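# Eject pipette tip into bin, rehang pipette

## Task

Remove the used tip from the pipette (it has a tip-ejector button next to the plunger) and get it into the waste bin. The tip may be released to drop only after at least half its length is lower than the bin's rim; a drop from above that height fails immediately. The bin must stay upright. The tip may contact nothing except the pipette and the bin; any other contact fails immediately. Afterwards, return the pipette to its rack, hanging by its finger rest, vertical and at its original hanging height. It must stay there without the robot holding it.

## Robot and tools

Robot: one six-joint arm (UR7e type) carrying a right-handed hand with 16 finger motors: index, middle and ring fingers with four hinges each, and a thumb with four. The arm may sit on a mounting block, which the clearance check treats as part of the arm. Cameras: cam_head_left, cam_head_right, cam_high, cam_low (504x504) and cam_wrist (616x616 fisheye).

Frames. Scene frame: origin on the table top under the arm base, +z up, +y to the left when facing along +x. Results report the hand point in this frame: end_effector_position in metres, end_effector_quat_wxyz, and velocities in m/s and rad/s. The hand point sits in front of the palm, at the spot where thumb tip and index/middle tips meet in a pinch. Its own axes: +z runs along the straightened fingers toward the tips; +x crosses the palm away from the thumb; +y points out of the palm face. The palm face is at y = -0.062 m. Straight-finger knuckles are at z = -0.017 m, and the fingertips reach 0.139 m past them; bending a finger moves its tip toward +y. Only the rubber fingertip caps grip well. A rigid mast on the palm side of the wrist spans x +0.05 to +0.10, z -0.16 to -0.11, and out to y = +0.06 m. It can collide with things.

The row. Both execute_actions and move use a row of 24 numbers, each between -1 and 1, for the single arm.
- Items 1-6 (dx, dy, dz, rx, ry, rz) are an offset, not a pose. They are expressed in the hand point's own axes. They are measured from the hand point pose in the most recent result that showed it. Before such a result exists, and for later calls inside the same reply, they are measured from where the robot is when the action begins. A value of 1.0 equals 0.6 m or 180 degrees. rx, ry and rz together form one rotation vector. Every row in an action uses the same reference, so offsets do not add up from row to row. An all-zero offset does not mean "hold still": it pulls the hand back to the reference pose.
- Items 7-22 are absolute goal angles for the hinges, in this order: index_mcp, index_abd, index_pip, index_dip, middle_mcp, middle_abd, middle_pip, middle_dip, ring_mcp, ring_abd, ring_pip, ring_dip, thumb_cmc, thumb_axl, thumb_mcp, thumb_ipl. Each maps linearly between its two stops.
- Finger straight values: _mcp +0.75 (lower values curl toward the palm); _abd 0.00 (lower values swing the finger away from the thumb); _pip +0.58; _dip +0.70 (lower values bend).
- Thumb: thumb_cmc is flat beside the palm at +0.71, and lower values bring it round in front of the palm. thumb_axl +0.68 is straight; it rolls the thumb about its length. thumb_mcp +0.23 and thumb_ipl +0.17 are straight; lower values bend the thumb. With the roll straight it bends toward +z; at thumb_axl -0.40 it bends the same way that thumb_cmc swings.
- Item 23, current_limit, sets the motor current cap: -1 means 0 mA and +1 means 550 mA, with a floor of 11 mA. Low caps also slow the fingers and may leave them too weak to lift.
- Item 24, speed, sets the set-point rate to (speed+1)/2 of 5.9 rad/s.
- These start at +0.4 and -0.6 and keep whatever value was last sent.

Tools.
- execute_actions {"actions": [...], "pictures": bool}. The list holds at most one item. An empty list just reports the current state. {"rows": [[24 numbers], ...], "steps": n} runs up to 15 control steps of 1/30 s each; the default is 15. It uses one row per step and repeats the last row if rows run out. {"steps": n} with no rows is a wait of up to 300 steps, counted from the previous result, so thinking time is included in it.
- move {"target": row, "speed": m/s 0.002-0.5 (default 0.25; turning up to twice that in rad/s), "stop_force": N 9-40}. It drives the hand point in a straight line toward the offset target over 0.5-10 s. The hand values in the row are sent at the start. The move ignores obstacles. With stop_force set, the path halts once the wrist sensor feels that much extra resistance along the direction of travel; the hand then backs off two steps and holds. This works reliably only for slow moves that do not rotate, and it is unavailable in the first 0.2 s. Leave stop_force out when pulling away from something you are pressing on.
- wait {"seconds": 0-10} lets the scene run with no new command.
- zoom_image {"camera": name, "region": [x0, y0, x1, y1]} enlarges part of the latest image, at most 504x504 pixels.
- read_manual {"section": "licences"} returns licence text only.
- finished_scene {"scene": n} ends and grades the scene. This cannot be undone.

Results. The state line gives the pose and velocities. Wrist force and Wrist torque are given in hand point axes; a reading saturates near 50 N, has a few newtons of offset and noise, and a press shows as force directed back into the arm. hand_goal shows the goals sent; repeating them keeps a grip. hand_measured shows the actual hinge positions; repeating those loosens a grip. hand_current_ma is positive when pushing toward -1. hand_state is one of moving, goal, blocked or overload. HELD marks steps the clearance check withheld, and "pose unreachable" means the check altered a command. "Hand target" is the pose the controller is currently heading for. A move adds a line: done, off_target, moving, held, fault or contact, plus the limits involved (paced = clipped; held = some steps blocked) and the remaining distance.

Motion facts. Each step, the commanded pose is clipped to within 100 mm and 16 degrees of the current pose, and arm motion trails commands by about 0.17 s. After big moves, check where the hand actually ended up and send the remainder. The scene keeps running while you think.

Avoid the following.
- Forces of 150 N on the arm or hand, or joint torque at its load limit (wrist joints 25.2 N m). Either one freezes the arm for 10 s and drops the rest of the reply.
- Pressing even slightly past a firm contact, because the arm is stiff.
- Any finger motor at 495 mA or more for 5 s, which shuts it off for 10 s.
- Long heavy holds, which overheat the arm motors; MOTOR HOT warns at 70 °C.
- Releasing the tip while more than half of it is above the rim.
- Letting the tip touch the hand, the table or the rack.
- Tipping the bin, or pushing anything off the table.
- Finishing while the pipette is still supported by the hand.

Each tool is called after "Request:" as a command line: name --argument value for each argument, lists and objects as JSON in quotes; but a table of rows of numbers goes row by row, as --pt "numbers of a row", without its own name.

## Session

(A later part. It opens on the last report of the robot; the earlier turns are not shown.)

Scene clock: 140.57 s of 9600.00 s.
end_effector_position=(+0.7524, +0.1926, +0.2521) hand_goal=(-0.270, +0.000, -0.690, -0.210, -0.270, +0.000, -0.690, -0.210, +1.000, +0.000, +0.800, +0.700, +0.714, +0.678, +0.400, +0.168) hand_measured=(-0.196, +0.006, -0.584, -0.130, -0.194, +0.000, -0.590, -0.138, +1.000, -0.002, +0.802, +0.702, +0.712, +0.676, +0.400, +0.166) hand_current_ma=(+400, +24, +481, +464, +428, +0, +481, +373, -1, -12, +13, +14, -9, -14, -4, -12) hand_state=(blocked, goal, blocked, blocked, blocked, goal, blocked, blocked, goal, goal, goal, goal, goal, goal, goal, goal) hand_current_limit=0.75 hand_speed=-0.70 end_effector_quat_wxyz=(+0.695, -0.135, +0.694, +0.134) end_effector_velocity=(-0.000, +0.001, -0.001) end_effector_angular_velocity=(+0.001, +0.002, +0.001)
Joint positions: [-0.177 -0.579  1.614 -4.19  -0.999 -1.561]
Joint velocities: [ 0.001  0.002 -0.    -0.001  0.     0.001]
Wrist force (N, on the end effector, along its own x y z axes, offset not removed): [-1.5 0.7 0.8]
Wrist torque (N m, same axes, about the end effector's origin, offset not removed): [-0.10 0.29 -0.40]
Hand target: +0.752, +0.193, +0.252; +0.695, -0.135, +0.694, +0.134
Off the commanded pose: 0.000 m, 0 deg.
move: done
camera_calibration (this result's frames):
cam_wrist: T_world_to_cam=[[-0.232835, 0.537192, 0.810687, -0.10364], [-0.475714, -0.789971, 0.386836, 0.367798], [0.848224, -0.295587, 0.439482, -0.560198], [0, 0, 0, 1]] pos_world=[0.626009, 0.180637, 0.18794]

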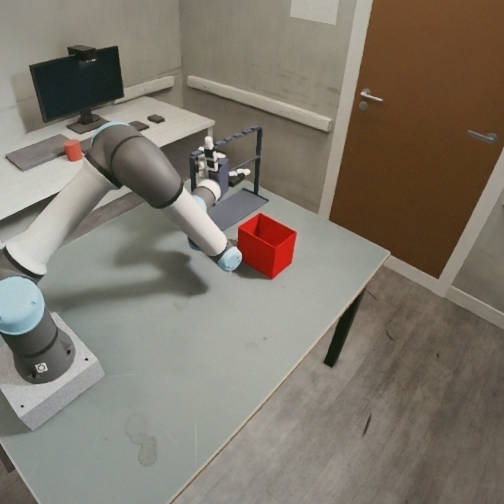

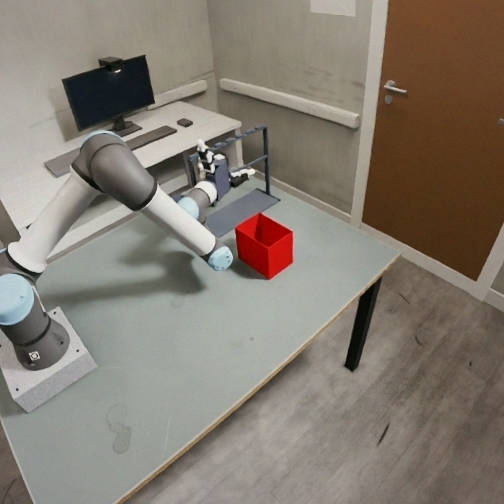

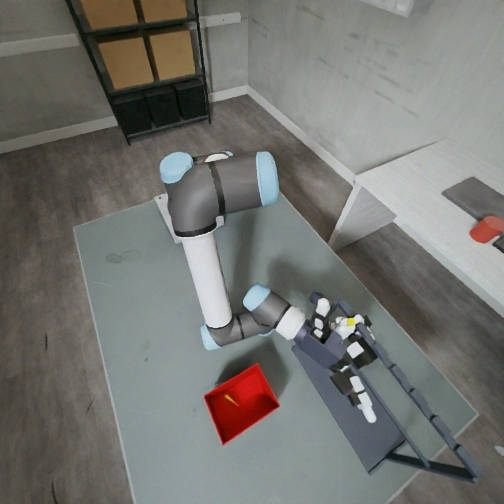

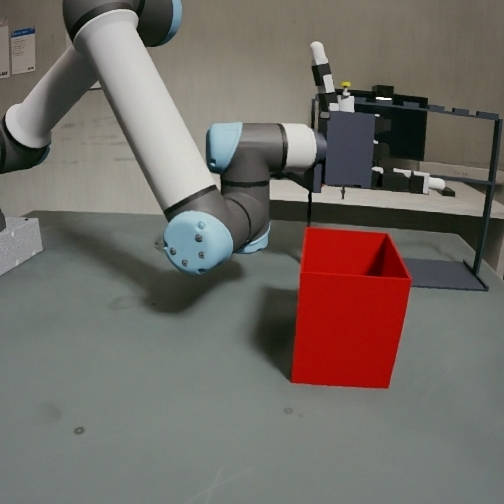

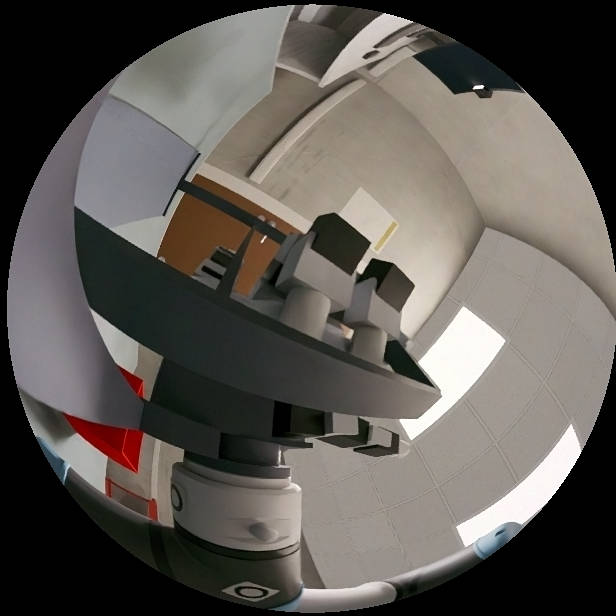

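Request:
move --target '[0.002,0,0,0,0,0,0.2,0,-0.58,-0.1,0.2,0,-0.58,-0.1,1,0,0.8,0.7,0.714,0.678,0.4,0.168,0.4,-0.85]' --speed 0.005

Request:
move --target '[0,0,0,0,0,0,0.7,0,0.57,0.69,0.7,0,0.57,0.69,1,0,0.8,0.7,0.714,0.678,0.4,0.168,0.4,-0.6]'

Request:
move --target '[0,-0.093,-0.0375,0,0,0,0.7,0,0.57,0.69,0.7,0,0.57,0.69,1,0,0.8,0.7,0.714,0.678,0.4,0.168,0.4,-0.6]' --speed 0.04

Scene clock: 144.70 s of 9600.00 s.
end_effector_position=(+0.7524, +0.1926, +0.2509) hand_goal=(+0.200, +0.000, -0.580, -0.100, +0.200, +0.000, -0.580, -0.100, +1.000, +0.000, +0.800, +0.700, +0.714, +0.678, +0.400, +0.168) hand_measured=(+0.198, +0.000, -0.578, -0.102, +0.198, +0.000, -0.578, -0.102, +1.000, -0.002, +0.802, +0.702, +0.712, +0.676, +0.400, +0.166) hand_current_ma=(-14, +3, +14, -14, -14, +0, +12, -14, -1, -12, +13, +14, -9, -14, -4, -12) hand_state=(goal, goal, goal, goal, goal, goal, goal, goal, goal, goal, goal, goal, goal, goal, goal, goal) hand_current_limit=0.40 hand_speed=-0.85 end_effector_quat_wxyz=(+0.695, -0.135, +0.694, +0.134) end_effector_velocity=(-0.000, +0.000, +0.000) end_effector_angular_velocity=(-0.000, -0.002, -0.000)
Joint positions: [-0.177 -0.577  1.613 -4.192 -0.999 -1.561]
Joint velocities: [ 0.    -0.     0.    -0.002 -0.     0.   ]
Wrist force (N, on the end effector, along its own x y z axes, offset not removed): [0.2 -1.5 -0.7]
Wrist torque (N m, same axes, about the end effector's origin, offset not removed): [-0.28 -0.11 0.05]
Hand target: +0.752, +0.193, +0.251; +0.695, -0.135, +0.694, +0.134
Off the commanded pose: 0.000 m, 0 deg.
move: done
camera_calibration (this result's frames):
cam_wrist: T_world_to_cam=[[-0.232858, 0.537181, 0.810687, -0.102668], [-0.475681, -0.789991, 0.386835, 0.368264], [0.848236, -0.295551, 0.439482, -0.559669], [0, 0, 0, 1]] pos_world=[0.626001, 0.180666, 0.186739]

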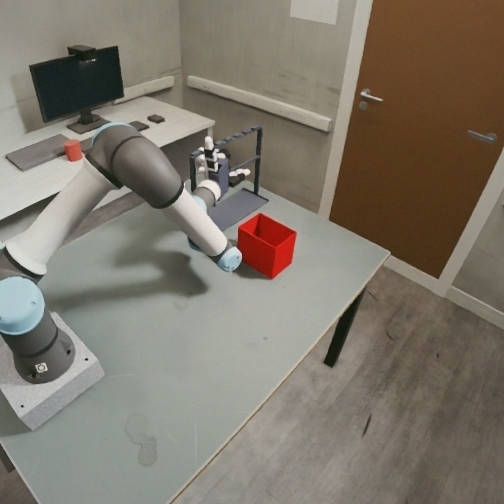

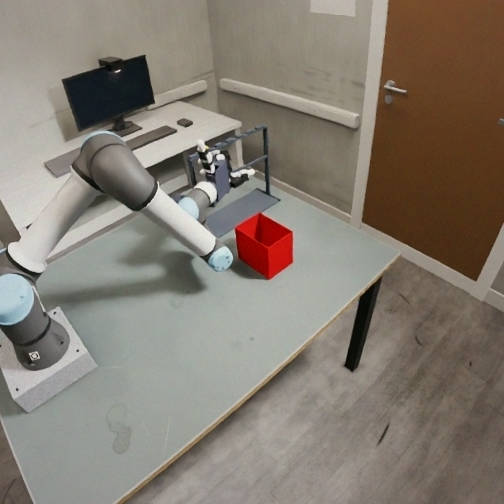

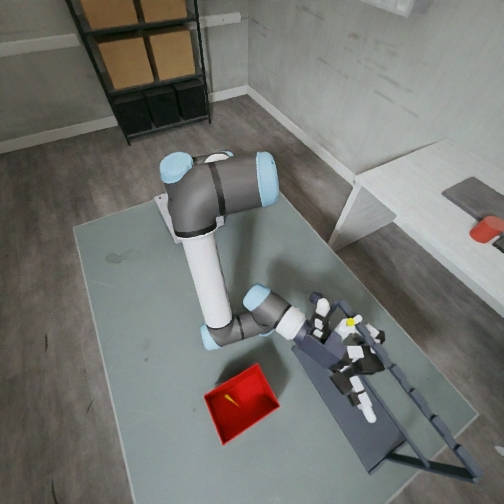

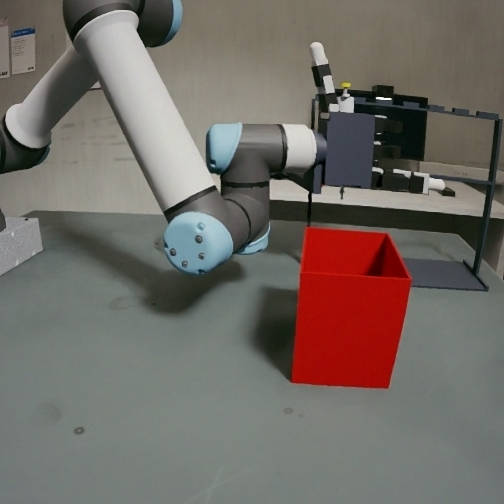

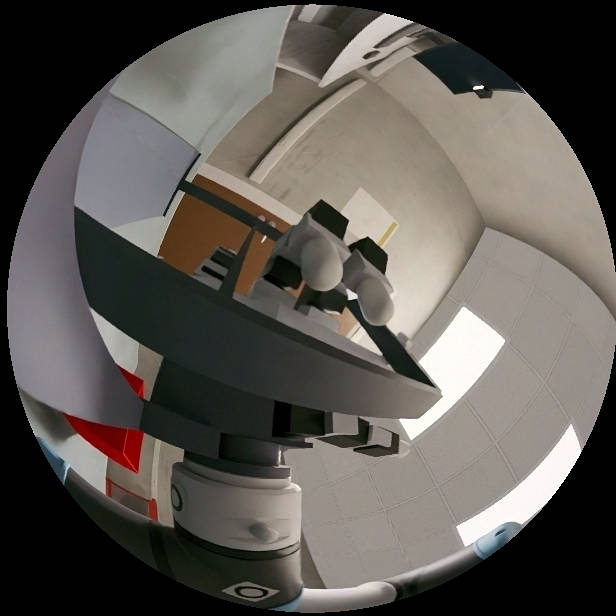

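Scene clock: 146.13 s of 9600.00 s.
end_effector_position=(+0.7524, +0.1926, +0.2509) hand_goal=(+0.700, +0.000, +0.570, +0.690, +0.700, +0.000, +0.570, +0.690, +1.000, +0.000, +0.800, +0.700, +0.714, +0.678, +0.400, +0.168) hand_measured=(+0.698, -0.002, +0.568, +0.688, +0.698, -0.002, +0.568, +0.688, +1.000, -0.002, +0.802, +0.702, +0.712, +0.676, +0.400, +0.166) hand_current_ma=(-11, -12, -14, -14, -11, -13, -14, -14, -1, -12, +13, +14, -9, -14, -4, -12) hand_state=(goal, goal, goal, goal, goal, goal, goal, goal, goal, goal, goal, goal, goal, goal, goal, goal) hand_current_limit=0.40 hand_speed=-0.60 end_effector_quat_wxyz=(+0.695, -0.135, +0.694, +0.134) end_effector_velocity=(-0.000, -0.000, -0.000) end_effector_angular_velocity=(-0.000, -0.000, -0.001)
Joint positions: [-0.177 -0.577  1.613 -4.192 -0.999 -1.561]
Joint velocities: [-0.     0.     0.    -0.001 -0.    -0.   ]
Wrist force (N, on the end effector, along its own x y z axes, offset not removed): [1.8 -1.4 -0.7]
Wrist torque (N m, same axes, about the end effector's origin, offset not removed): [-0.27 -0.20 0.19]
Hand target: +0.752, +0.193, +0.251; +0.695, -0.135, +0.694, +0.134
Off the commanded pose: 0.000 m, 0 deg.
move: done
camera_calibration (this result's frames):
cam_wrist: T_world_to_cam=[[-0.232859, 0.537183, 0.810686, -0.102667], [-0.475685, -0.789989, 0.386834, 0.368266], [0.848234, -0.295554, 0.439486, -0.559668], [0, 0, 0, 1]] pos_world=[0.626001, 0.180666, 0.186739]

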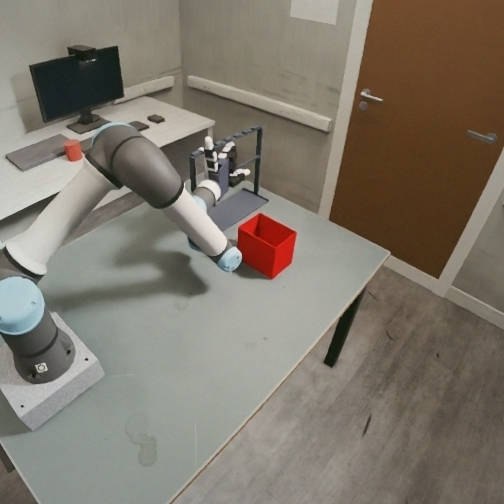

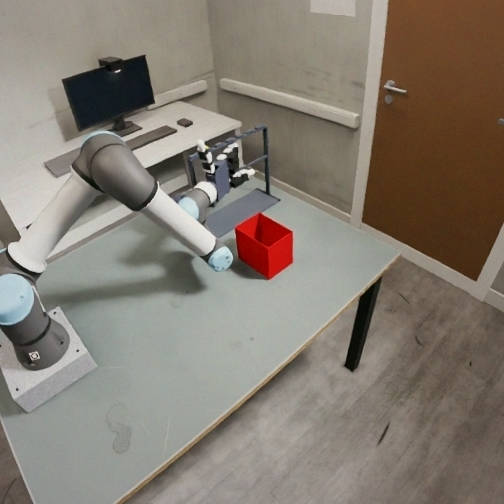

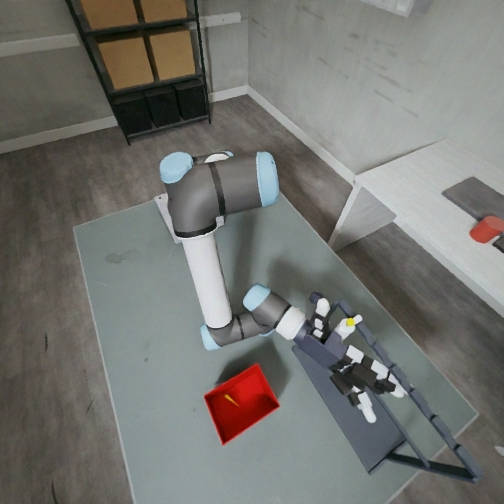

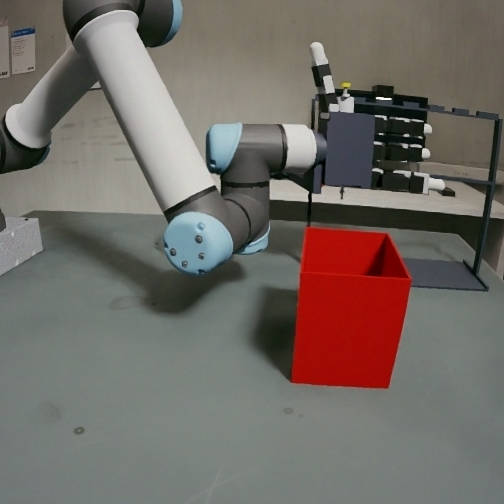

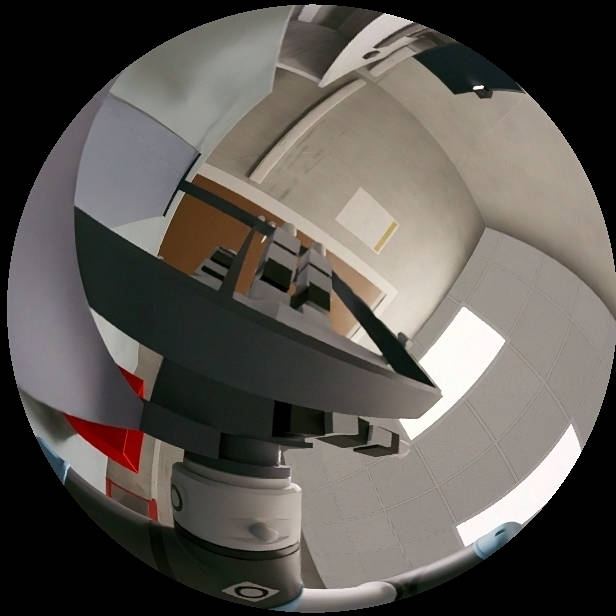

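Scene clock: 148.00 s of 9600.00 s.
end_effector_position=(+0.7525, +0.1327, +0.2507) hand_goal=(+0.700, +0.000, +0.570, +0.690, +0.700, +0.000, +0.570, +0.690, +1.000, +0.000, +0.800, +0.700, +0.714, +0.678, +0.400, +0.168) hand_measured=(+0.698, -0.002, +0.568, +0.688, +0.698, -0.002, +0.568, +0.688, +1.000, -0.002, +0.802, +0.702, +0.712, +0.676, +0.400, +0.166) hand_current_ma=(-11, -12, -14, -14, -11, -13, -14, -14, -1, -12, +13, +14, -9, -14, -4, -12) hand_state=(goal, goal, goal, goal, goal, goal, goal, goal, goal, goal, goal, goal, goal, goal, goal, goal) hand_current_limit=0.40 hand_speed=-0.60 end_effector_quat_wxyz=(+0.695, -0.135, +0.694, +0.134) end_effector_velocity=(-0.000, -0.002, +0.000) end_effector_angular_velocity=(-0.001, -0.001, +0.000)
Joint positions: [-0.282 -0.575  1.611 -4.192 -0.894 -1.56 ]
Joint velocities: [-0.004 -0.    -0.001  0.     0.004 -0.   ]
Wrist force (N, on the end effector, along its own x y z axes, offset not removed): [0.0 -0.1 -0.6]
Wrist torque (N m, same axes, about the end effector's origin, offset not removed): [0.01 0.05 0.17]
Hand target: +0.752, +0.132, +0.251; +0.695, -0.135, +0.694, +0.134
Off the commanded pose: 0.000 m, 0 deg.
move: done
camera_calibration (this result's frames):
cam_wrist: T_world_to_cam=[[-0.23282, 0.537329, 0.8106, -0.0703949], [-0.475679, -0.789915, 0.386994, 0.32096], [0.848248, -0.295486, 0.439504, -0.577421], [0, 0, 0, 1]] pos_world=[0.626081, 0.120737, 0.186631]

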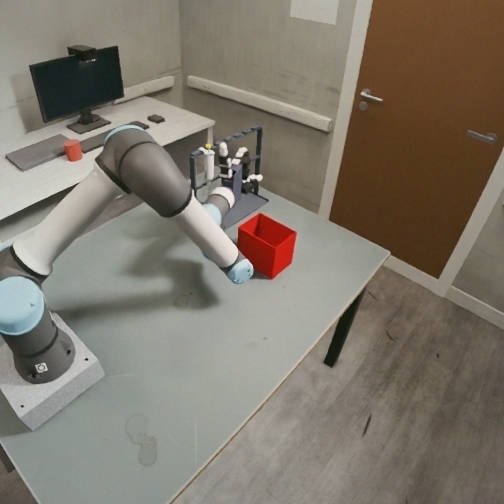

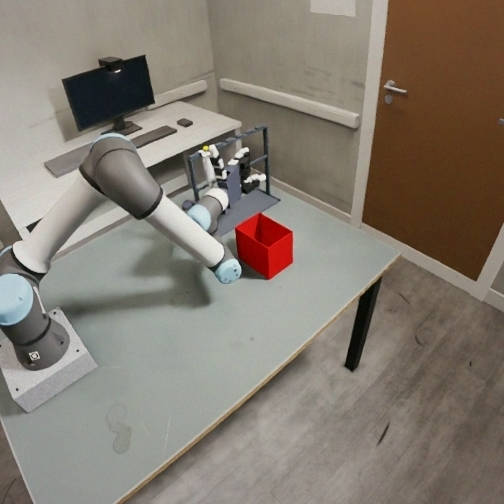

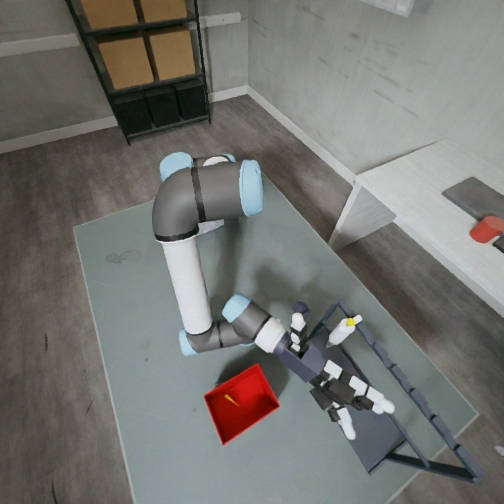

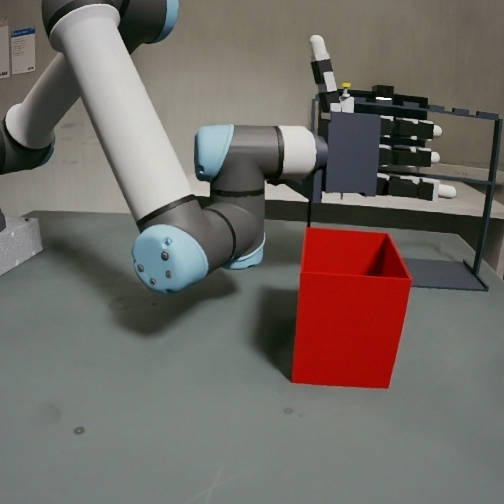

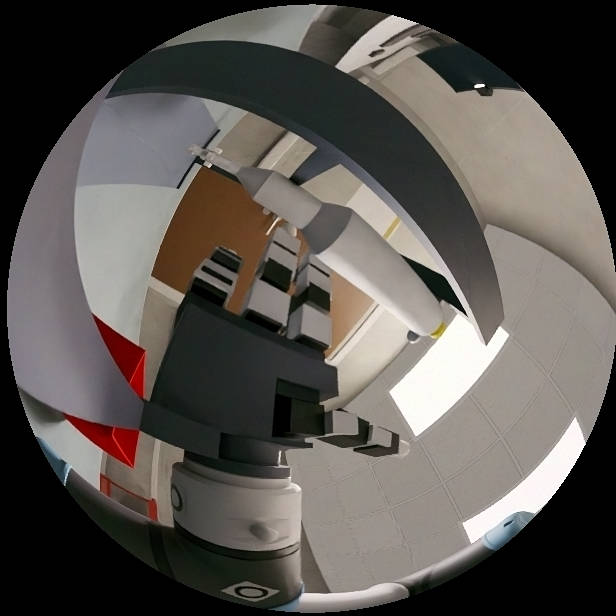

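Request:
finished_scene --scene 1

The scene is finished: the task was done.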